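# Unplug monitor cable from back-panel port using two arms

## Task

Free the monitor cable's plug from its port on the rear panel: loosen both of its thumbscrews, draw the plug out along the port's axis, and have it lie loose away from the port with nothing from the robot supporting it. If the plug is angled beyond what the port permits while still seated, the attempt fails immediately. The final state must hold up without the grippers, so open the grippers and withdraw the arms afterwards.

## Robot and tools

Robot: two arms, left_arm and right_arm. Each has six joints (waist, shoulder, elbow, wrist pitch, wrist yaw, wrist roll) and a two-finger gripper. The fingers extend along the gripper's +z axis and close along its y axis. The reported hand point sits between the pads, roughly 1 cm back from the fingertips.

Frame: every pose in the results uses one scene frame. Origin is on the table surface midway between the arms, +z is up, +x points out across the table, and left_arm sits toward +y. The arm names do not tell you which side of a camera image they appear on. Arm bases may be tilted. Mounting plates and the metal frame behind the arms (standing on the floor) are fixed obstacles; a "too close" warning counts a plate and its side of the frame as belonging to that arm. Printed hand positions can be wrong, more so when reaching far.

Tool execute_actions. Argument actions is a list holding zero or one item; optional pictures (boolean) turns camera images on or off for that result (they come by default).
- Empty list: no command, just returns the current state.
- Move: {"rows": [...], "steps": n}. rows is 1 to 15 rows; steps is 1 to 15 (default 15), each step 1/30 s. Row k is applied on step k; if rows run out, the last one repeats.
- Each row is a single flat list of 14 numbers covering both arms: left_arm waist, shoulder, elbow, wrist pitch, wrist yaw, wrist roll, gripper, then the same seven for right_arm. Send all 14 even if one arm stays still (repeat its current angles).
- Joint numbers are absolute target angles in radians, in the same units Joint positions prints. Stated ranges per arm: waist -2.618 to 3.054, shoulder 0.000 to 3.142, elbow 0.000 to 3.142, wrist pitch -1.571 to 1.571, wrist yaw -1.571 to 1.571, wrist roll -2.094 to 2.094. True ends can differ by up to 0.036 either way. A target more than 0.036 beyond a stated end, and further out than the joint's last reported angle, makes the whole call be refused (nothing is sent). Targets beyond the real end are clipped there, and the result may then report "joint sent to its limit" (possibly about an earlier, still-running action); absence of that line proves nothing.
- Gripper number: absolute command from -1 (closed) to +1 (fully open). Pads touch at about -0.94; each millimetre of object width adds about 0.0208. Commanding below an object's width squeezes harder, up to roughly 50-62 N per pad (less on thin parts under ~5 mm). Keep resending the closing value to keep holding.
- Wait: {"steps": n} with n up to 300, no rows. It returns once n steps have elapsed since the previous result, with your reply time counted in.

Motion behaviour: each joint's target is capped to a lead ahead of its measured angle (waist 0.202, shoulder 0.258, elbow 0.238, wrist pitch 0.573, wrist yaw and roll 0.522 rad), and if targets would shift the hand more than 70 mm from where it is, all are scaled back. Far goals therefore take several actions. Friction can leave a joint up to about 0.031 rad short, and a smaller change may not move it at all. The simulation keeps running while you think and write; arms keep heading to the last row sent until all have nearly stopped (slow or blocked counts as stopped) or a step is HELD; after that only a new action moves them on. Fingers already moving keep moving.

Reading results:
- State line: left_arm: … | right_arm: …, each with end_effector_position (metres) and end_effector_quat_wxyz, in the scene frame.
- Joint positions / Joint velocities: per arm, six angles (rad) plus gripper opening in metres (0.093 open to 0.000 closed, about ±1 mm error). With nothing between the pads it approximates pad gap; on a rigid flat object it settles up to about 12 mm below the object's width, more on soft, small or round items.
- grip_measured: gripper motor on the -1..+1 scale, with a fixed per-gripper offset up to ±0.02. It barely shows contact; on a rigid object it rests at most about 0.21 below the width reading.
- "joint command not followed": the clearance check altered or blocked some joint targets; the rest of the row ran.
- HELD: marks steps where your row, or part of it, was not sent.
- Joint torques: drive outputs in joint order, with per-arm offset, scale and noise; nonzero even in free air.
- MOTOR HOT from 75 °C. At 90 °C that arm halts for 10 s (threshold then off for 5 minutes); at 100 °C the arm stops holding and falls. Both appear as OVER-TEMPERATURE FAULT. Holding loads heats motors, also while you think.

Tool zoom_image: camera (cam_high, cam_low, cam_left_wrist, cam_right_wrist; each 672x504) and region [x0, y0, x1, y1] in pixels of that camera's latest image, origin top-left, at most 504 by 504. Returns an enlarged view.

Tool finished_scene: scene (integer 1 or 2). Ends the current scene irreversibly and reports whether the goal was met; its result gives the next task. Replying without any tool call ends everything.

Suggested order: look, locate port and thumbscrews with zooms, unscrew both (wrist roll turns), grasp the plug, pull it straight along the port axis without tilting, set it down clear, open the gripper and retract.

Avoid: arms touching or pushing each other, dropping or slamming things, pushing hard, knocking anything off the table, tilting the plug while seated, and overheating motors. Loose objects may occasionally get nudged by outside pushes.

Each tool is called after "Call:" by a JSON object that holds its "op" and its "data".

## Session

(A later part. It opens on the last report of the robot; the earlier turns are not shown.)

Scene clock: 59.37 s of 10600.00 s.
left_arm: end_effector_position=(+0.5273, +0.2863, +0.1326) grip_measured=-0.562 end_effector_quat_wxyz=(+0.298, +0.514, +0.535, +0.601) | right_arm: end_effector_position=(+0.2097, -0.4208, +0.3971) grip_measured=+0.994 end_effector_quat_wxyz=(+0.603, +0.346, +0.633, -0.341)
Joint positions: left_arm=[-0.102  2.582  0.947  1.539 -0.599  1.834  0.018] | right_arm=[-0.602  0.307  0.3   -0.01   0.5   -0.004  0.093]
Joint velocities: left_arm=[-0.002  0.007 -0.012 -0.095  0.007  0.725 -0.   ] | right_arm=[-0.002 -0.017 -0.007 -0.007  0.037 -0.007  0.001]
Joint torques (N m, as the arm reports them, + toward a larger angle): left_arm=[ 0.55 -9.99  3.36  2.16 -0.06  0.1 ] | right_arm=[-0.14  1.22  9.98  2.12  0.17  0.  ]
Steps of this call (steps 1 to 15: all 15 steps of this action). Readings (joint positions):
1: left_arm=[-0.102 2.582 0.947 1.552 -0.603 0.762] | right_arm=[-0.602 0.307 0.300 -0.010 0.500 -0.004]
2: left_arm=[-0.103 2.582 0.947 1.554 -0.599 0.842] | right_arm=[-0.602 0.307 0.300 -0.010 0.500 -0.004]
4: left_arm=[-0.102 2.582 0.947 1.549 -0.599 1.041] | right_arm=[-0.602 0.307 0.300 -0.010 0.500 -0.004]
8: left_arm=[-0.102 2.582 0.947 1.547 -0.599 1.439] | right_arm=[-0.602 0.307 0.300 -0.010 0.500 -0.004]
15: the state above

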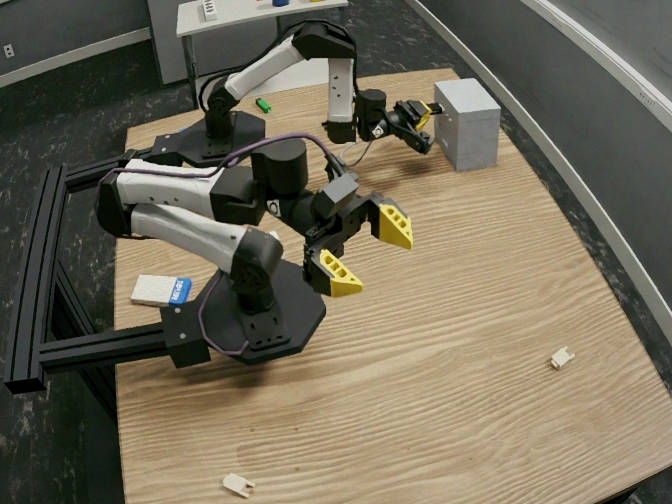

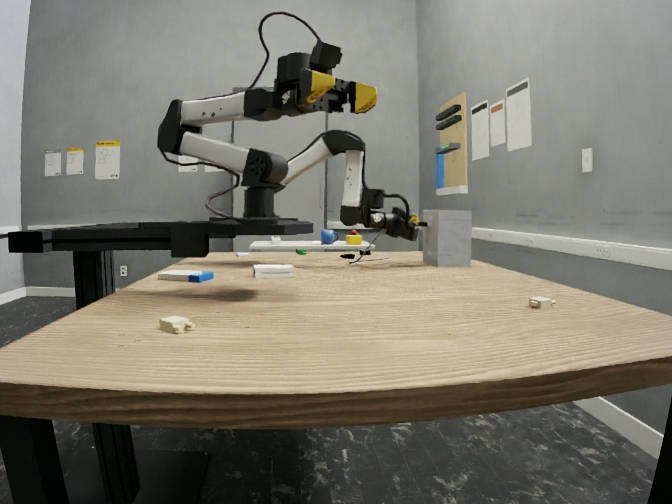

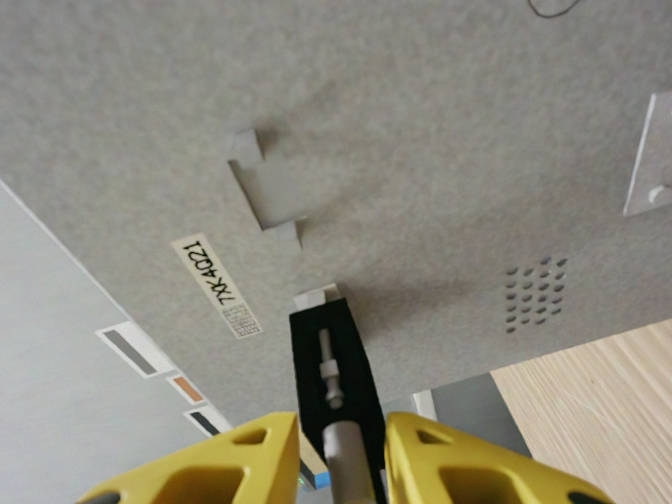

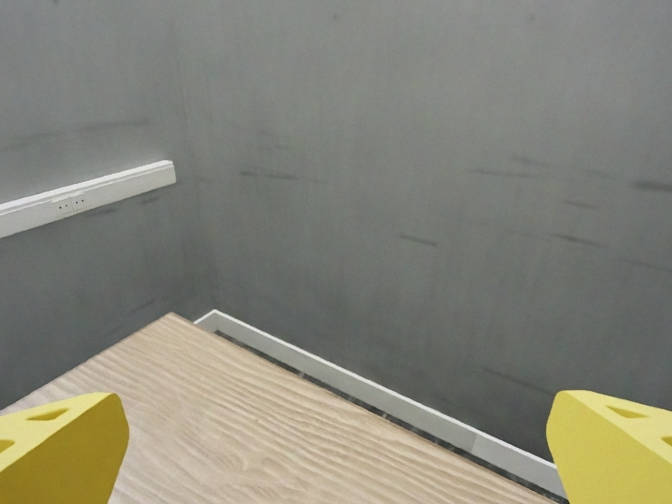

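Progressing; nine more.

Call:
{"op": "execute_actions", "data": {"actions": [{"rows":[[-0.095,2.59,0.94,1.535,-0.6,2,-0.9,-0.6,0.3,0.3,0,0.5,0,1],[-0.095,2.59,0.94,1.535,-0.6,0.3,-0.9,-0.6,0.3,0.3,0,0.5,0,1]],"steps":13}], "pictures": false}}

Call:
{"op": "execute_actions", "data": {"actions": [{"rows":[[-0.095,2.59,0.94,1.535,-0.6,0.7,-0.56,-0.6,0.3,0.3,0,0.5,0,1],[-0.095,2.59,0.94,1.535,-0.6,2.09,-0.56,-0.6,0.3,0.3,0,0.5,0,1]]}], "pictures": false}}

Call:
{"op": "execute_actions", "data": {"actions": [{"rows":[[-0.095,2.59,0.94,1.535,-0.6,2,-0.9,-0.6,0.3,0.3,0,0.5,0,1],[-0.095,2.59,0.94,1.535,-0.6,0.3,-0.9,-0.6,0.3,0.3,0,0.5,0,1]],"steps":13}], "pictures": false}}

Call:
{"op": "execute_actions", "data": {"actions": [{"rows":[[-0.095,2.59,0.94,1.535,-0.6,0.7,-0.56,-0.6,0.3,0.3,0,0.5,0,1],[-0.095,2.59,0.94,1.535,-0.6,2.09,-0.56,-0.6,0.3,0.3,0,0.5,0,1]]}], "pictures": false}}

Call:
{"op": "execute_actions", "data": {"actions": [{"rows":[[-0.095,2.59,0.94,1.535,-0.6,2,-0.9,-0.6,0.3,0.3,0,0.5,0,1],[-0.095,2.59,0.94,1.535,-0.6,0.3,-0.9,-0.6,0.3,0.3,0,0.5,0,1]],"steps":13}], "pictures": false}}

Call:
{"op": "execute_actions", "data": {"actions": [{"rows":[[-0.095,2.59,0.94,1.535,-0.6,0.7,-0.56,-0.6,0.3,0.3,0,0.5,0,1],[-0.095,2.59,0.94,1.535,-0.6,2.09,-0.56,-0.6,0.3,0.3,0,0.5,0,1]]}], "pictures": false}}

Call:
{"op": "execute_actions", "data": {"actions": [{"rows":[[-0.095,2.59,0.94,1.535,-0.6,2,-0.9,-0.6,0.3,0.3,0,0.5,0,1],[-0.095,2.59,0.94,1.535,-0.6,0.3,-0.9,-0.6,0.3,0.3,0,0.5,0,1]],"steps":13}], "pictures": false}}

Call:
{"op": "execute_actions", "data": {"actions": [{"rows":[[-0.095,2.59,0.94,1.535,-0.6,0.7,-0.56,-0.6,0.3,0.3,0,0.5,0,1],[-0.095,2.59,0.94,1.535,-0.6,2.09,-0.56,-0.6,0.3,0.3,0,0.5,0,1]]}], "pictures": false}}

Call:
{"op": "execute_actions", "data": {"actions": [{"rows":[[-0.095,2.59,0.94,1.535,-0.6,2,-0.9,-0.6,0.3,0.3,0,0.5,0,1],[-0.095,2.59,0.94,1.535,-0.6,0.3,-0.9,-0.6,0.3,0.3,0,0.5,0,1]],"steps":13}], "pictures": false}}

Call:
{"op": "execute_actions", "data": {"actions": [{"rows":[[-0.095,2.59,0.94,1.535,-0.6,0.7,-0.56,-0.6,0.3,0.3,0,0.5,0,1],[-0.095,2.59,0.94,1.535,-0.6,2.09,-0.56,-0.6,0.3,0.3,0,0.5,0,1]]}], "pictures": false}}

Call:
{"op": "execute_actions", "data": {"actions": [{"rows":[[-0.095,2.59,0.94,1.535,-0.6,2,-0.9,-0.6,0.3,0.3,0,0.5,0,1],[-0.095,2.59,0.94,1.535,-0.6,0.3,-0.9,-0.6,0.3,0.3,0,0.5,0,1]],"steps":13}], "pictures": false}}

Call:
{"op": "execute_actions", "data": {"actions": [{"rows":[[-0.095,2.59,0.94,1.535,-0.6,0.7,-0.56,-0.6,0.3,0.3,0,0.5,0,1],[-0.095,2.59,0.94,1.535,-0.6,2.09,-0.56,-0.6,0.3,0.3,0,0.5,0,1]]}], "pictures": false}}

Call:
{"op": "execute_actions", "data": {"actions": [{"rows":[[-0.095,2.59,0.94,1.535,-0.6,2,-0.9,-0.6,0.3,0.3,0,0.5,0,1],[-0.095,2.59,0.94,1.535,-0.6,0.3,-0.9,-0.6,0.3,0.3,0,0.5,0,1]],"steps":13}], "pictures": false}}

Call:
{"op": "execute_actions", "data": {"actions": [{"rows":[[-0.095,2.59,0.94,1.535,-0.6,0.7,-0.56,-0.6,0.3,0.3,0,0.5,0,1],[-0.095,2.59,0.94,1.535,-0.6,2.09,-0.56,-0.6,0.3,0.3,0,0.5,0,1]]}], "pictures": false}}

Call:
{"op": "execute_actions", "data": {"actions": [{"rows":[[-0.095,2.59,0.94,1.535,-0.6,2,-0.9,-0.6,0.3,0.3,0,0.5,0,1],[-0.095,2.59,0.94,1.535,-0.6,0.3,-0.9,-0.6,0.3,0.3,0,0.5,0,1]],"steps":13}], "pictures": false}}

Call:
{"op": "execute_actions", "data": {"actions": [{"rows":[[-0.095,2.59,0.94,1.535,-0.6,0.7,-0.56,-0.6,0.3,0.3,0,0.5,0,1],[-0.095,2.59,0.94,1.535,-0.6,2.09,-0.56,-0.6,0.3,0.3,0,0.5,0,1]]}], "pictures": false}}

Call:
{"op": "execute_actions", "data": {"actions": [{"rows":[[-0.095,2.59,0.94,1.535,-0.6,2,-0.9,-0.6,0.3,0.3,0,0.5,0,1],[-0.095,2.59,0.94,1.535,-0.6,0.3,-0.9,-0.6,0.3,0.3,0,0.5,0,1]],"steps":13}], "pictures": false}}

Call:
{"op": "execute_actions", "data": {"actions": [{"rows":[[-0.095,2.59,0.94,1.535,-0.6,0.7,-0.56,-0.6,0.3,0.3,0,0.5,0,1],[-0.095,2.59,0.94,1.535,-0.6,1.95,-0.56,-0.6,0.3,0.3,0,0.5,0,1]]}]}}

Call:
{"op": "zoom_image", "data": {"camera": "cam_left_wrist", "region": [220,250,460,500]}}

Scene clock: 81.60 s of 10600.00 s.
left_arm: end_effector_position=(+0.5272, +0.2870, +0.1346) grip_measured=-0.888 end_effector_quat_wxyz=(+0.562, +0.173, +0.719, +0.371) | right_arm: end_effector_position=(+0.2097, -0.4208, +0.3971) grip_measured=+0.994 end_effector_quat_wxyz=(+0.603, +0.346, +0.633, -0.341)
Joint positions: left_arm=[-0.102  2.582  0.947  1.549 -0.603  0.783  0.003] | right_arm=[-0.602  0.307  0.3   -0.01   0.5   -0.004  0.093]
Joint velocities: left_arm=[-0.007 -0.002  0.002 -0.007 -0.095 -2.571  0.   ] | right_arm=[-0.012  0.002 -0.002 -0.007 -0.022  0.022 -0.   ]
Joint torques (N m, as the arm reports them, + toward a larger angle): left_arm=[  0.65 -10.05   2.85   2.04   0.13  -0.51] | right_arm=[-0.27  1.17  9.98  2.14  0.15 -0.03]
Steps of this call (steps 1 to 30: the robot went on to your last target; steps 31 to 90: nothing new was sent; then 18.80 s passed at rest; steps 91 to 103: all 13 steps of this action). Readings (joint positions):
91: left_arm=[-0.102 2.582 0.947 1.531 -0.598 1.944] | right_arm=[-0.602 0.307 0.300 -0.010 0.500 -0.004]
92: left_arm=[-0.102 2.582 0.947 1.533 -0.596 1.863] | right_arm=[-0.602 0.307 0.300 -0.010 0.500 -0.004]
94: left_arm=[-0.102 2.582 0.947 1.536 -0.595 1.662] | right_arm=[-0.602 0.307 0.300 -0.010 0.500 -0.004]
98: left_arm=[-0.102 2.582 0.947 1.542 -0.595 1.266] | right_arm=[-0.602 0.307 0.300 -0.010 0.500 -0.004]
103: the state above

Scene clock: 82.10 s of 10600.00 s.
left_arm: end_effector_position=(+0.5273, +0.2862, +0.1322) grip_measured=-0.562 end_effector_quat_wxyz=(+0.268, +0.541, +0.509, +0.614) | right_arm: end_effector_position=(+0.2097, -0.4208, +0.3971) grip_measured=+0.994 end_effector_quat_wxyz=(+0.603, +0.346, +0.633, -0.341)
Joint positions: left_arm=[-0.102  2.582  0.947  1.537 -0.598  1.933  0.018] | right_arm=[-0.602  0.307  0.3   -0.01   0.5   -0.004  0.093]
Joint velocities: left_arm=[ 0.007 -0.022 -0.002 -0.095 -0.007  0.945 -0.   ] | right_arm=[-0.027  0.007 -0.002  0.007 -0.051  0.037  0.   ]
Joint torques (N m, as the arm reports them, + toward a larger angle): left_arm=[  0.48 -10.08   2.87   2.29  -0.03   0.11] | right_arm=[-0.3   1.25  9.99  2.17  0.09  0.02]
Steps of this call (steps 1 to 15: all 15 steps of this action). Readings (joint positions):
1: left_arm=[-0.102 2.582 0.947 1.553 -0.602 0.759] | right_arm=[-0.602 0.307 0.300 -0.010 0.500 -0.004]
2: left_arm=[-0.103 2.582 0.947 1.555 -0.599 0.839] | right_arm=[-0.602 0.307 0.300 -0.010 0.500 -0.004]
4: left_arm=[-0.102 2.582 0.947 1.549 -0.599 1.038] | right_arm=[-0.602 0.307 0.300 -0.010 0.500 -0.004]
8: left_arm=[-0.102 2.582 0.947 1.547 -0.599 1.436] | right_arm=[-0.602 0.307 0.300 -0.010 0.500 -0.004]
15: the state above

Scene clock: 82.53 s of 10600.00 s.
left_arm: end_effector_position=(+0.5272, +0.2871, +0.1345) grip_measured=-0.888 end_effector_quat_wxyz=(+0.561, +0.174, +0.719, +0.372) | right_arm: end_effector_position=(+0.2097, -0.4208, +0.3971) grip_measured=+0.994 end_effector_quat_wxyz=(+0.603, +0.346, +0.633, -0.341)
Joint positions: left_arm=[-0.102  2.582  0.947  1.548 -0.604  0.786  0.003] | right_arm=[-0.602  0.307  0.3   -0.01   0.5   -0.004  0.093]
Joint velocities: left_arm=[ 0.002 -0.017  0.002  0.007 -0.095 -2.469 -0.   ] | right_arm=[ 0.017  0.007 -0.012 -0.007  0.007 -0.007 -0.   ]
Joint torques (N m, as the arm reports them, + toward a larger angle): left_arm=[  0.53 -10.11   2.97   2.04   0.13  -0.56] | right_arm=[-0.27  1.07 10.05  2.21  0.18  0.  ]
Steps of this call (steps 1 to 13: all 13 steps of this action). Readings (joint positions):
1: left_arm=[-0.102 2.582 0.947 1.535 -0.598 1.947] | right_arm=[-0.602 0.307 0.300 -0.010 0.500 -0.004]
2: left_arm=[-0.102 2.582 0.947 1.534 -0.597 1.866] | right_arm=[-0.602 0.307 0.300 -0.010 0.500 -0.004]
4: left_arm=[-0.102 2.582 0.947 1.537 -0.596 1.664] | right_arm=[-0.602 0.307 0.300 -0.010 0.500 -0.004]
8: left_arm=[-0.102 2.582 0.947 1.541 -0.596 1.268] | right_arm=[-0.602 0.307 0.300 -0.010 0.500 -0.004]
13: the state above

Scene clock: 83.03 s of 10600.00 s.
left_arm: end_effector_position=(+0.5272, +0.2863, +0.1322) grip_measured=-0.562 end_effector_quat_wxyz=(+0.267, +0.541, +0.509, +0.614) | right_arm: end_effector_position=(+0.2097, -0.4208, +0.3971) grip_measured=+0.994 end_effector_quat_wxyz=(+0.603, +0.346, +0.633, -0.341)
Joint positions: left_arm=[-0.102  2.582  0.947  1.537 -0.598  1.934  0.018] | right_arm=[-0.602  0.307  0.3   -0.01   0.5   -0.004  0.093]
Joint velocities: left_arm=[-0.002  0.012  0.007 -0.051 -0.081  0.989 -0.001] | right_arm=[-0.012 -0.002  0.012 -0.007  0.007 -0.007 -0.001]
Joint torques (N m, as the arm reports them, + toward a larger angle): left_arm=[  0.58 -10.04   2.84   2.23  -0.07   0.13] | right_arm=[-0.03  1.12 10.01  2.17  0.06  0.03]
Steps of this call (steps 1 to 15: all 15 steps of this action). Readings (joint positions):
1: left_arm=[-0.102 2.582 0.947 1.552 -0.603 0.761] | right_arm=[-0.602 0.307 0.300 -0.010 0.500 -0.004]
2: left_arm=[-0.103 2.582 0.947 1.555 -0.599 0.842] | right_arm=[-0.602 0.307 0.300 -0.010 0.500 -0.004]
4: left_arm=[-0.102 2.582 0.947 1.549 -0.599 1.041] | right_arm=[-0.602 0.307 0.300 -0.010 0.500 -0.004]
8: left_arm=[-0.102 2.582 0.947 1.547 -0.599 1.438] | right_arm=[-0.602 0.307 0.300 -0.010 0.500 -0.004]
15: the state above

Scene clock: 83.47 s of 10600.00 s.
left_arm: end_effector_position=(+0.5272, +0.2872, +0.1345) grip_measured=-0.888 end_effector_quat_wxyz=(+0.561, +0.174, +0.719, +0.372) | right_arm: end_effector_position=(+0.2097, -0.4208, +0.3971) grip_measured=+0.994 end_effector_quat_wxyz=(+0.603, +0.346, +0.633, -0.341)
Joint positions: left_arm=[-0.101  2.582  0.947  1.548 -0.603  0.787  0.003] | right_arm=[-0.602  0.307  0.3   -0.01   0.5   -0.004  0.093]
Joint velocities: left_arm=[ 0.017  0.007 -0.017  0.022 -0.081 -2.542  0.001] | right_arm=[-0.017  0.002  0.007  0.007 -0.051 -0.037 -0.001]
Joint torques (N m, as the arm reports them, + toward a larger angle): left_arm=[  0.35 -10.06   2.89   2.02   0.1   -0.55] | right_arm=[-0.21  1.23 10.05  2.12  0.09 -0.02]
Steps of this call (steps 1 to 13: all 13 steps of this action). Readings (joint positions):
1: left_arm=[-0.102 2.582 0.947 1.535 -0.598 1.948] | right_arm=[-0.602 0.307 0.300 -0.010 0.500 -0.004]
2: left_arm=[-0.102 2.582 0.947 1.534 -0.597 1.866] | right_arm=[-0.602 0.307 0.300 -0.010 0.500 -0.004]
4: left_arm=[-0.102 2.582 0.947 1.537 -0.597 1.665] | right_arm=[-0.602 0.307 0.300 -0.010 0.500 -0.004]
8: left_arm=[-0.102 2.582 0.947 1.542 -0.596 1.268] | right_arm=[-0.602 0.307 0.300 -0.010 0.500 -0.004]
13: the state above

Scene clock: 83.97 s of 10600.00 s.
left_arm: end_effector_position=(+0.5273, +0.2864, +0.1321) grip_measured=-0.562 end_effector_quat_wxyz=(+0.267, +0.541, +0.509, +0.614) | right_arm: end_effector_position=(+0.2097, -0.4208, +0.3971) grip_measured=+0.994 end_effector_quat_wxyz=(+0.603, +0.346, +0.633, -0.341)
Joint positions: left_arm=[-0.101  2.582  0.947  1.537 -0.598  1.934  0.018] | right_arm=[-0.602  0.307  0.3   -0.01   0.5   -0.004  0.093]
Joint velocities: left_arm=[-0.002  0.002  0.007 -0.11   0.066  0.96   0.   ] | right_arm=[ 0.007  0.007 -0.002 -0.007  0.022 -0.007 -0.   ]
Joint torques (N m, as the arm reports them, + toward a larger angle): left_arm=[ 0.43 -9.98  2.99  2.27 -0.06  0.11] | right_arm=[-0.36  0.89 10.06  2.14  0.17 -0.03]
Steps of this call (steps 1 to 15: all 15 steps of this action). Readings (joint positions):
1: left_arm=[-0.101 2.582 0.947 1.552 -0.602 0.762] | right_arm=[-0.602 0.307 0.300 -0.010 0.500 -0.004]
2: left_arm=[-0.102 2.582 0.947 1.555 -0.598 0.842] | right_arm=[-0.602 0.307 0.300 -0.010 0.500 -0.004]
4: left_arm=[-0.101 2.582 0.947 1.549 -0.598 1.041] | right_arm=[-0.602 0.307 0.300 -0.010 0.500 -0.004]
8: left_arm=[-0.101 2.582 0.947 1.547 -0.598 1.439] | right_arm=[-0.602 0.307 0.300 -0.010 0.500 -0.004]
15: the state above

Scene clock: 84.40 s of 10600.00 s.
left_arm: end_effector_position=(+0.5272, +0.2872, +0.1345) grip_measured=-0.888 end_effector_quat_wxyz=(+0.561, +0.174, +0.719, +0.373) | right_arm: end_effector_position=(+0.2097, -0.4208, +0.3971) grip_measured=+0.994 end_effector_quat_wxyz=(+0.603, +0.346, +0.633, -0.341)
Joint positions: left_arm=[-0.101  2.582  0.947  1.548 -0.603  0.787  0.003] | right_arm=[-0.602  0.307  0.3   -0.01   0.5   -0.004  0.093]
Joint velocities: left_arm=[ 0.012 -0.017  0.002  0.007 -0.11  -2.454 -0.   ] | right_arm=[-0.012  0.007 -0.007 -0.11   0.022 -0.022  0.001]
Joint torques (N m, as the arm reports them, + toward a larger angle): left_arm=[  0.46 -10.13   2.72   1.98   0.13  -0.56] | right_arm=[-0.14  1.19  9.84  2.13  0.14 -0.01]
Steps of this call (steps 1 to 13: all 13 steps of this action). Readings (joint positions):
1: left_arm=[-0.101 2.582 0.947 1.535 -0.598 1.947] | right_arm=[-0.602 0.307 0.300 -0.010 0.500 -0.004]
2: left_arm=[-0.101 2.582 0.947 1.534 -0.596 1.866] | right_arm=[-0.602 0.307 0.300 -0.010 0.500 -0.004]
4: left_arm=[-0.101 2.582 0.947 1.537 -0.596 1.665] | right_arm=[-0.602 0.307 0.300 -0.010 0.500 -0.004]
8: left_arm=[-0.101 2.582 0.947 1.541 -0.596 1.268] | right_arm=[-0.602 0.307 0.300 -0.010 0.500 -0.004]
13: the state above

Scene clock: 84.90 s of 10600.00 s.
left_arm: end_effector_position=(+0.5273, +0.2864, +0.1322) grip_measured=-0.562 end_effector_quat_wxyz=(+0.267, +0.541, +0.509, +0.614) | right_arm: end_effector_position=(+0.2097, -0.4208, +0.3971) grip_measured=+0.994 end_effector_quat_wxyz=(+0.603, +0.346, +0.633, -0.341)
Joint positions: left_arm=[-0.101  2.582  0.947  1.537 -0.598  1.934  0.018] | right_arm=[-0.602  0.307  0.3   -0.01   0.5   -0.004  0.093]
Joint velocities: left_arm=[-0.002 -0.002  0.012 -0.022  0.066  1.004 -0.   ] | right_arm=[-0.022  0.007  0.002  0.007 -0.007  0.066 -0.   ]
Joint torques (N m, as the arm reports them, + toward a larger angle): left_arm=[ 0.46 -9.96  3.    2.29 -0.08  0.08] | right_arm=[-0.34  1.01 10.19  2.19  0.11 -0.01]
Steps of this call (steps 1 to 15: all 15 steps of this action). Readings (joint positions):
1: left_arm=[-0.101 2.582 0.947 1.552 -0.603 0.762] | right_arm=[-0.602 0.307 0.300 -0.010 0.500 -0.004]
2: left_arm=[-0.102 2.582 0.947 1.555 -0.599 0.842] | right_arm=[-0.602 0.307 0.300 -0.010 0.500 -0.004]
4: left_arm=[-0.101 2.582 0.947 1.549 -0.599 1.041] | right_arm=[-0.602 0.307 0.300 -0.010 0.500 -0.004]
8: left_arm=[-0.101 2.582 0.947 1.547 -0.599 1.439] | right_arm=[-0.602 0.307 0.300 -0.010 0.500 -0.004]
15: the state above

Scene clock: 85.33 s of 10600.00 s.
left_arm: end_effector_position=(+0.5272, +0.2873, +0.1345) grip_measured=-0.888 end_effector_quat_wxyz=(+0.561, +0.174, +0.719, +0.373) | right_arm: end_effector_position=(+0.2097, -0.4208, +0.3971) grip_measured=+0.994 end_effector_quat_wxyz=(+0.603, +0.346, +0.633, -0.341)
Joint positions: left_arm=[-0.101  2.582  0.947  1.548 -0.604  0.787  0.003] | right_arm=[-0.602  0.307  0.3   -0.01   0.5   -0.004  0.093]
Joint velocities: left_arm=[-0.002  0.017  0.002 -0.007 -0.066 -2.454 -0.002] | right_arm=[-0.007 -0.007  0.007  0.066 -0.007  0.081  0.001]
Joint torques (N m, as the arm reports them, + toward a larger angle): left_arm=[ 0.54 -9.95  2.82  1.96  0.11 -0.55] | right_arm=[-0.21  1.19  9.88  2.13  0.17 -0.03]
Steps of this call (steps 1 to 13: all 13 steps of this action). Readings (joint positions):
1: left_arm=[-0.101 2.582 0.947 1.535 -0.598 1.948] | right_arm=[-0.602 0.307 0.300 -0.010 0.500 -0.004]
2: left_arm=[-0.101 2.582 0.947 1.534 -0.597 1.866] | right_arm=[-0.602 0.307 0.300 -0.010 0.500 -0.004]
4: left_arm=[-0.101 2.582 0.947 1.537 -0.596 1.665] | right_arm=[-0.602 0.307 0.300 -0.010 0.500 -0.004]
8: left_arm=[-0.101 2.582 0.947 1.541 -0.596 1.268] | right_arm=[-0.602 0.307 0.300 -0.010 0.500 -0.004]
13: the state above

Scene clock: 85.83 s of 10600.00 s.
left_arm: end_effector_position=(+0.5272, +0.2863, +0.1322) grip_measured=-0.562 end_effector_quat_wxyz=(+0.267, +0.541, +0.509, +0.614) | right_arm: end_effector_position=(+0.2097, -0.4208, +0.3971) grip_measured=+0.994 end_effector_quat_wxyz=(+0.603, +0.346, +0.633, -0.341)
Joint positions: left_arm=[-0.102  2.582  0.947  1.537 -0.598  1.934  0.018] | right_arm=[-0.602  0.307  0.3   -0.01   0.5   -0.004  0.093]
Joint velocities: left_arm=[-0.017  0.012 -0.002 -0.154  0.081  0.901 -0.   ] | right_arm=[-0.017  0.002  0.007 -0.095  0.022 -0.022  0.   ]
Joint torques (N m, as the arm reports them, + toward a larger angle): left_arm=[  0.57 -10.09   2.8    2.21  -0.06   0.11] | right_arm=[-0.2   1.08 10.13  2.18  0.14  0.  ]
Steps of this call (steps 1 to 15: all 15 steps of this action). Readings (joint positions):
1: left_arm=[-0.101 2.582 0.947 1.552 -0.603 0.762] | right_arm=[-0.602 0.307 0.300 -0.010 0.500 -0.004]
2: left_arm=[-0.103 2.582 0.947 1.555 -0.599 0.842] | right_arm=[-0.602 0.307 0.300 -0.010 0.500 -0.004]
4: left_arm=[-0.102 2.582 0.947 1.549 -0.599 1.041] | right_arm=[-0.602 0.307 0.300 -0.010 0.500 -0.004]
8: left_arm=[-0.102 2.582 0.947 1.547 -0.599 1.439] | right_arm=[-0.602 0.307 0.300 -0.010 0.500 -0.004]
15: the state above

Scene clock: 86.27 s of 10600.00 s.
left_arm: end_effector_position=(+0.5272, +0.2872, +0.1345) grip_measured=-0.888 end_effector_quat_wxyz=(+0.561, +0.174, +0.719, +0.373) | right_arm: end_effector_position=(+0.2097, -0.4208, +0.3971) grip_measured=+0.994 end_effector_quat_wxyz=(+0.603, +0.346, +0.633, -0.341)
Joint positions: left_arm=[-0.102  2.582  0.947  1.548 -0.604  0.787  0.003] | right_arm=[-0.602  0.307  0.3   -0.01   0.5   -0.004  0.093]
Joint velocities: left_arm=[-0.007 -0.002 -0.022  0.007 -0.081 -2.586  0.   ] | right_arm=[ 0.017 -0.012 -0.012 -0.051  0.022 -0.066  0.001]
Joint torques (N m, as the arm reports them, + toward a larger angle): left_arm=[ 0.48 -9.94  2.91  2.03  0.1  -0.61] | right_arm=[-0.53  1.05  9.99  2.16  0.13  0.01]
Steps of this call (steps 1 to 13: all 13 steps of this action). Readings (joint positions):
1: left_arm=[-0.102 2.582 0.947 1.535 -0.598 1.948] | right_arm=[-0.602 0.307 0.300 -0.010 0.500 -0.004]
2: left_arm=[-0.102 2.582 0.947 1.534 -0.597 1.866] | right_arm=[-0.602 0.307 0.300 -0.010 0.500 -0.004]
4: left_arm=[-0.102 2.582 0.947 1.537 -0.597 1.665] | right_arm=[-0.602 0.307 0.300 -0.010 0.500 -0.004]
8: left_arm=[-0.102 2.582 0.947 1.541 -0.596 1.268] | right_arm=[-0.602 0.307 0.300 -0.010 0.500 -0.004]
13: the state above

Scene clock: 86.77 s of 10600.00 s.
left_arm: end_effector_position=(+0.5272, +0.2863, +0.1322) grip_measured=-0.562 end_effector_quat_wxyz=(+0.267, +0.541, +0.509, +0.614) | right_arm: end_effector_position=(+0.2097, -0.4208, +0.3971) grip_measured=+0.994 end_effector_quat_wxyz=(+0.603, +0.346, +0.633, -0.341)
Joint positions: left_arm=[-0.102  2.582  0.947  1.537 -0.599  1.934  0.018] | right_arm=[-0.602  0.307  0.3   -0.01   0.5   -0.004  0.093]
Joint velocities: left_arm=[-0.022 -0.002 -0.002 -0.081  0.007  0.974  0.001] | right_arm=[-0.002 -0.017  0.002  0.007 -0.007  0.022 -0.   ]
Joint torques (N m, as the arm reports them, + toward a larger angle): left_arm=[ 0.45 -9.95  2.85  2.27 -0.06  0.11] | right_arm=[-0.11  1.04  9.94  2.13  0.14 -0.04]
Steps of this call (steps 1 to 15: all 15 steps of this action). Readings (joint positions):
1: left_arm=[-0.102 2.582 0.947 1.552 -0.603 0.762] | right_arm=[-0.602 0.307 0.300 -0.010 0.500 -0.004]
2: left_arm=[-0.103 2.582 0.947 1.555 -0.600 0.842] | right_arm=[-0.602 0.307 0.300 -0.010 0.500 -0.004]
4: left_arm=[-0.102 2.582 0.947 1.549 -0.599 1.041] | right_arm=[-0.602 0.307 0.300 -0.010 0.500 -0.004]
8: left_arm=[-0.102 2.582 0.947 1.547 -0.599 1.439] | right_arm=[-0.602 0.307 0.300 -0.010 0.500 -0.004]
15: the state above

Scene clock: 87.20 s of 10600.00 s.
left_arm: end_effector_position=(+0.5272, +0.2872, +0.1345) grip_measured=-0.888 end_effector_quat_wxyz=(+0.561, +0.174, +0.719, +0.372) | right_arm: end_effector_position=(+0.2097, -0.4208, +0.3971) grip_measured=+0.994 end_effector_quat_wxyz=(+0.603, +0.346, +0.633, -0.341)
Joint positions: left_arm=[-0.101  2.582  0.947  1.548 -0.603  0.787  0.003] | right_arm=[-0.602  0.307  0.3   -0.01   0.5   -0.004  0.093]
Joint velocities: left_arm=[ 0.007  0.012  0.002  0.022 -0.007 -2.484 -0.   ] | right_arm=[-0.032  0.002  0.017  0.081 -0.066 -0.022  0.002]
Joint torques (N m, as the arm reports them, + toward a larger angle): left_arm=[  0.26 -10.21   2.86   1.96   0.09  -0.65] | right_arm=[-0.21  1.06 10.15  2.12  0.17  0.04]
Steps of this call (steps 1 to 13: all 13 steps of this action). Readings (joint positions):
1: left_arm=[-0.102 2.582 0.947 1.535 -0.598 1.948] | right_arm=[-0.602 0.307 0.300 -0.010 0.500 -0.004]
2: left_arm=[-0.102 2.582 0.947 1.534 -0.597 1.866] | right_arm=[-0.602 0.307 0.300 -0.010 0.500 -0.004]
4: left_arm=[-0.102 2.582 0.947 1.537 -0.597 1.665] | right_arm=[-0.602 0.307 0.300 -0.010 0.500 -0.004]
8: left_arm=[-0.102 2.582 0.947 1.541 -0.596 1.268] | right_arm=[-0.602 0.307 0.300 -0.010 0.500 -0.004]
13: the state above

Scene clock: 87.70 s of 10600.00 s.
left_arm: end_effector_position=(+0.5273, +0.2864, +0.1321) grip_measured=-0.562 end_effector_quat_wxyz=(+0.267, +0.541, +0.509, +0.614) | right_arm: end_effector_position=(+0.2097, -0.4208, +0.3971) grip_measured=+0.994 end_effector_quat_wxyz=(+0.603, +0.346, +0.633, -0.341)
Joint positions: left_arm=[-0.101  2.582  0.947  1.537 -0.598  1.934  0.018] | right_arm=[-0.602  0.307  0.3   -0.01   0.5   -0.004  0.093]
Joint velocities: left_arm=[ 0.007  0.012  0.007 -0.037 -0.037  0.886 -0.   ] | right_arm=[-0.002  0.017 -0.007  0.066 -0.007 -0.051  0.001]
Joint torques (N m, as the arm reports them, + toward a larger angle): left_arm=[ 0.5  -9.95  2.92  2.28 -0.05  0.11] | right_arm=[-0.37  1.15  9.95  2.18  0.12 -0.03]
Steps of this call (steps 1 to 15: all 15 steps of this action). Readings (joint positions):
1: left_arm=[-0.101 2.582 0.947 1.552 -0.602 0.763] | right_arm=[-0.602 0.307 0.300 -0.010 0.500 -0.004]
2: left_arm=[-0.102 2.582 0.947 1.555 -0.599 0.842] | right_arm=[-0.602 0.307 0.300 -0.010 0.500 -0.004]
4: left_arm=[-0.101 2.582 0.947 1.549 -0.598 1.042] | right_arm=[-0.602 0.307 0.300 -0.010 0.500 -0.004]
8: left_arm=[-0.101 2.582 0.947 1.547 -0.598 1.439] | right_arm=[-0.602 0.307 0.300 -0.010 0.500 -0.004]
15: the state above

Scene clock: 88.13 s of 10600.00 s.
left_arm: end_effector_position=(+0.5272, +0.2872, +0.1345) grip_measured=-0.888 end_effector_quat_wxyz=(+0.561, +0.174, +0.719, +0.373) | right_arm: end_effector_position=(+0.2097, -0.4208, +0.3971) grip_measured=+0.994 end_effector_quat_wxyz=(+0.603, +0.346, +0.633, -0.341)
Joint positions: left_arm=[-0.101  2.582  0.947  1.548 -0.603  0.787  0.003] | right_arm=[-0.602  0.307  0.3   -0.01   0.5   -0.004  0.093]
Joint velocities: left_arm=[ 0.007  0.017 -0.007  0.007 -0.095 -2.542  0.   ] | right_arm=[ 0.002  0.002 -0.027  0.051 -0.037 -0.007 -0.001]
Joint torques (N m, as the arm reports them, + toward a larger angle): left_arm=[ 0.66 -9.91  2.81  2.03  0.12 -0.55] | right_arm=[-0.29  0.87  9.88  2.17  0.13  0.01]
Steps of this call (steps 1 to 13: all 13 steps of this action). Readings (joint positions):
1: left_arm=[-0.101 2.582 0.947 1.535 -0.598 1.948] | right_arm=[-0.602 0.307 0.300 -0.010 0.500 -0.004]
2: left_arm=[-0.101 2.582 0.947 1.534 -0.596 1.866] | right_arm=[-0.602 0.307 0.300 -0.010 0.500 -0.004]
4: left_arm=[-0.101 2.582 0.947 1.537 -0.596 1.665] | right_arm=[-0.602 0.307 0.300 -0.010 0.500 -0.004]
8: left_arm=[-0.101 2.582 0.947 1.542 -0.596 1.268] | right_arm=[-0.602 0.307 0.300 -0.010 0.500 -0.004]
13: the state above

Scene clock: 88.63 s of 10600.00 s.
left_arm: end_effector_position=(+0.5272, +0.2863, +0.1322) grip_measured=-0.562 end_effector_quat_wxyz=(+0.267, +0.541, +0.509, +0.614) | right_arm: end_effector_position=(+0.2097, -0.4208, +0.3971) grip_measured=+0.994 end_effector_quat_wxyz=(+0.603, +0.346, +0.633, -0.341)
Joint positions: left_arm=[-0.102  2.582  0.947  1.537 -0.598  1.934  0.018] | right_arm=[-0.602  0.307  0.3   -0.01   0.5   -0.004  0.093]
Joint velocities: left_arm=[ 0.012 -0.012  0.002 -0.081 -0.037  0.974 -0.   ] | right_arm=[ 0.002  0.002 -0.022 -0.022 -0.051  0.037 -0.   ]
Joint torques (N m, as the arm reports them, + toward a larger angle): left_arm=[  0.59 -10.24   2.95   2.27  -0.03   0.1 ] | right_arm=[-0.18  1.17 10.17  2.13  0.07  0.02]
Steps of this call (steps 1 to 15: all 15 steps of this action). Readings (joint positions):
1: left_arm=[-0.101 2.582 0.947 1.552 -0.603 0.762] | right_arm=[-0.602 0.307 0.300 -0.010 0.500 -0.004]
2: left_arm=[-0.102 2.582 0.947 1.555 -0.599 0.842] | right_arm=[-0.602 0.307 0.300 -0.010 0.500 -0.004]
4: left_arm=[-0.102 2.582 0.947 1.549 -0.599 1.041] | right_arm=[-0.602 0.307 0.300 -0.010 0.500 -0.004]
8: left_arm=[-0.102 2.582 0.947 1.547 -0.599 1.439] | right_arm=[-0.602 0.307 0.300 -0.010 0.500 -0.004]
15: the state above

Scene clock: 89.07 s of 10600.00 s.
left_arm: end_effector_position=(+0.5272, +0.2872, +0.1345) grip_measured=-0.888 end_effector_quat_wxyz=(+0.561, +0.174, +0.719, +0.373) | right_arm: end_effector_position=(+0.2097, -0.4208, +0.3971) grip_measured=+0.994 end_effector_quat_wxyz=(+0.603, +0.346, +0.633, -0.341)
Joint positions: left_arm=[-0.102  2.582  0.947  1.548 -0.604  0.787  0.003] | right_arm=[-0.602  0.307  0.3   -0.01   0.5   -0.004  0.093]
Joint velocities: left_arm=[-0.002 -0.007 -0.017  0.007 -0.081 -2.542  0.001] | right_arm=[ 0.007 -0.002  0.012 -0.037  0.007 -0.022 -0.   ]
Joint torques (N m, as the arm reports them, + toward a larger angle): left_arm=[ 0.53 -9.92  2.82  2.02  0.09 -0.59] | right_arm=[-0.13  1.05 10.01  2.2   0.17 -0.03]
Steps of this call (steps 1 to 13: all 13 steps of this action). Readings (joint positions):
1: left_arm=[-0.102 2.582 0.947 1.535 -0.598 1.948] | right_arm=[-0.602 0.307 0.300 -0.010 0.500 -0.004]
2: left_arm=[-0.102 2.582 0.947 1.534 -0.597 1.866] | right_arm=[-0.602 0.307 0.300 -0.010 0.500 -0.004]
4: left_arm=[-0.102 2.582 0.947 1.537 -0.597 1.665] | right_arm=[-0.602 0.307 0.300 -0.010 0.500 -0.004]
8: left_arm=[-0.102 2.582 0.947 1.542 -0.596 1.268] | right_arm=[-0.602 0.307 0.300 -0.010 0.500 -0.004]
13: the state above

Scene clock: 89.57 s of 10600.00 s.
left_arm: end_effector_position=(+0.5273, +0.2863, +0.1326) grip_measured=-0.562 end_effector_quat_wxyz=(+0.298, +0.514, +0.535, +0.601) | right_arm: end_effector_position=(+0.2097, -0.4208, +0.3971) grip_measured=+0.994 end_effector_quat_wxyz=(+0.603, +0.346, +0.633, -0.341)
Joint positions: left_arm=[-0.102  2.582  0.947  1.539 -0.599  1.834  0.018] | right_arm=[-0.602  0.307  0.3   -0.01   0.5   -0.004  0.093]
Joint velocities: left_arm=[-0.012  0.012 -0.007 -0.022  0.037  0.667 -0.   ] | right_arm=[-0.007  0.002  0.017 -0.081  0.037 -0.007 -0.   ]
Joint torques (N m, as the arm reports them, + toward a larger angle): left_arm=[ 0.43 -9.99  2.97  2.17 -0.04  0.08] | right_arm=[-0.44  1.13 10.03  2.11  0.2  -0.01]
Steps of this call (steps 1 to 15: all 15 steps of this action). Readings (joint positions):
1: left_arm=[-0.102 2.582 0.947 1.552 -0.603 0.762] | right_arm=[-0.602 0.307 0.300 -0.010 0.500 -0.004]
2: left_arm=[-0.103 2.582 0.947 1.555 -0.599 0.842] | right_arm=[-0.602 0.307 0.300 -0.010 0.500 -0.004]
4: left_arm=[-0.102 2.582 0.947 1.549 -0.599 1.042] | right_arm=[-0.602 0.307 0.300 -0.010 0.500 -0.004]
8: left_arm=[-0.102 2.582 0.947 1.547 -0.599 1.439] | right_arm=[-0.602 0.307 0.300 -0.010 0.500 -0.004]
15: the state above

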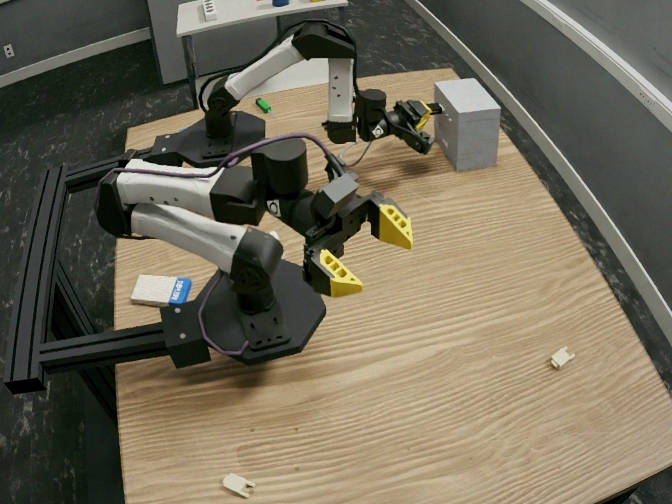

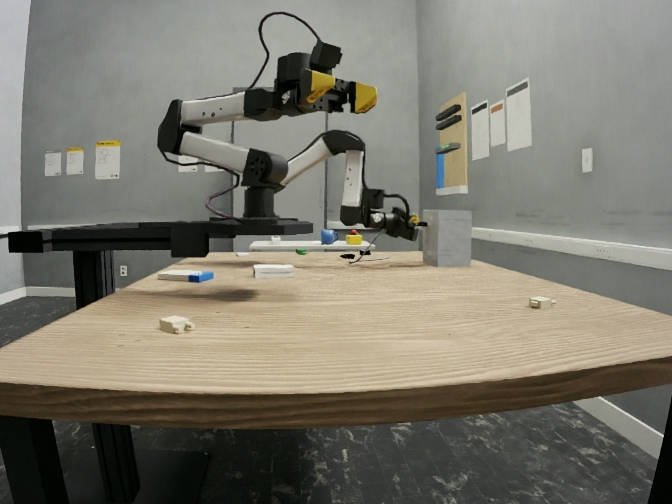

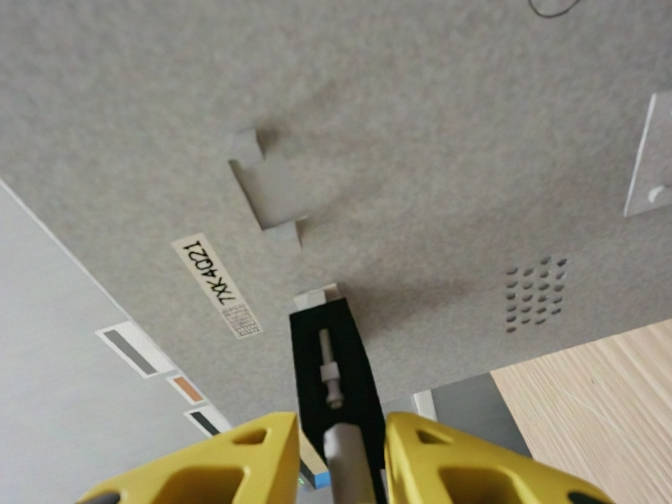

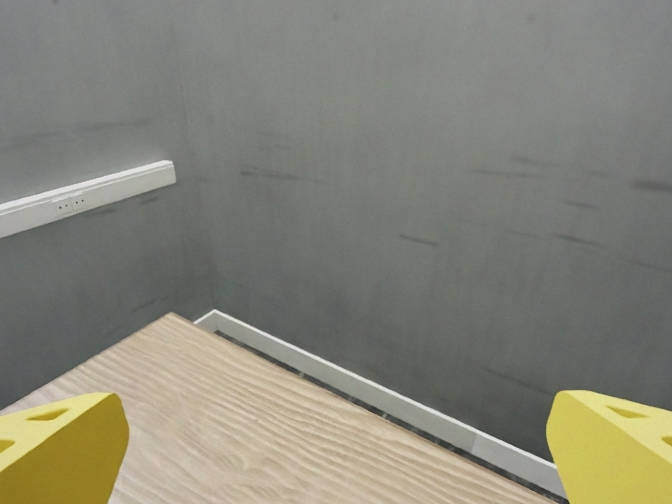

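Region (220, 250, 460, 500) of cam_left_wrist's 672x504 image, scaled by 2.016, with more detail than that image has; it fills the left 484 columns of this view, and the rest is white.

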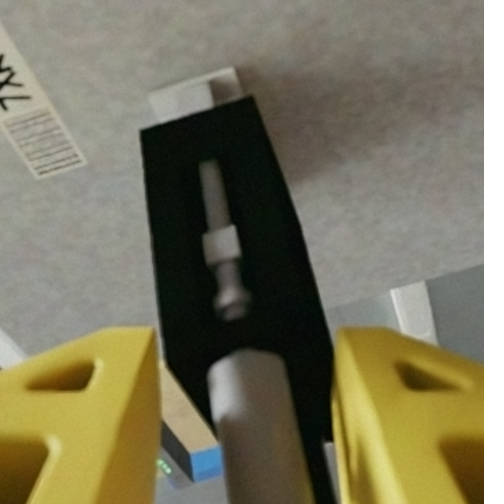

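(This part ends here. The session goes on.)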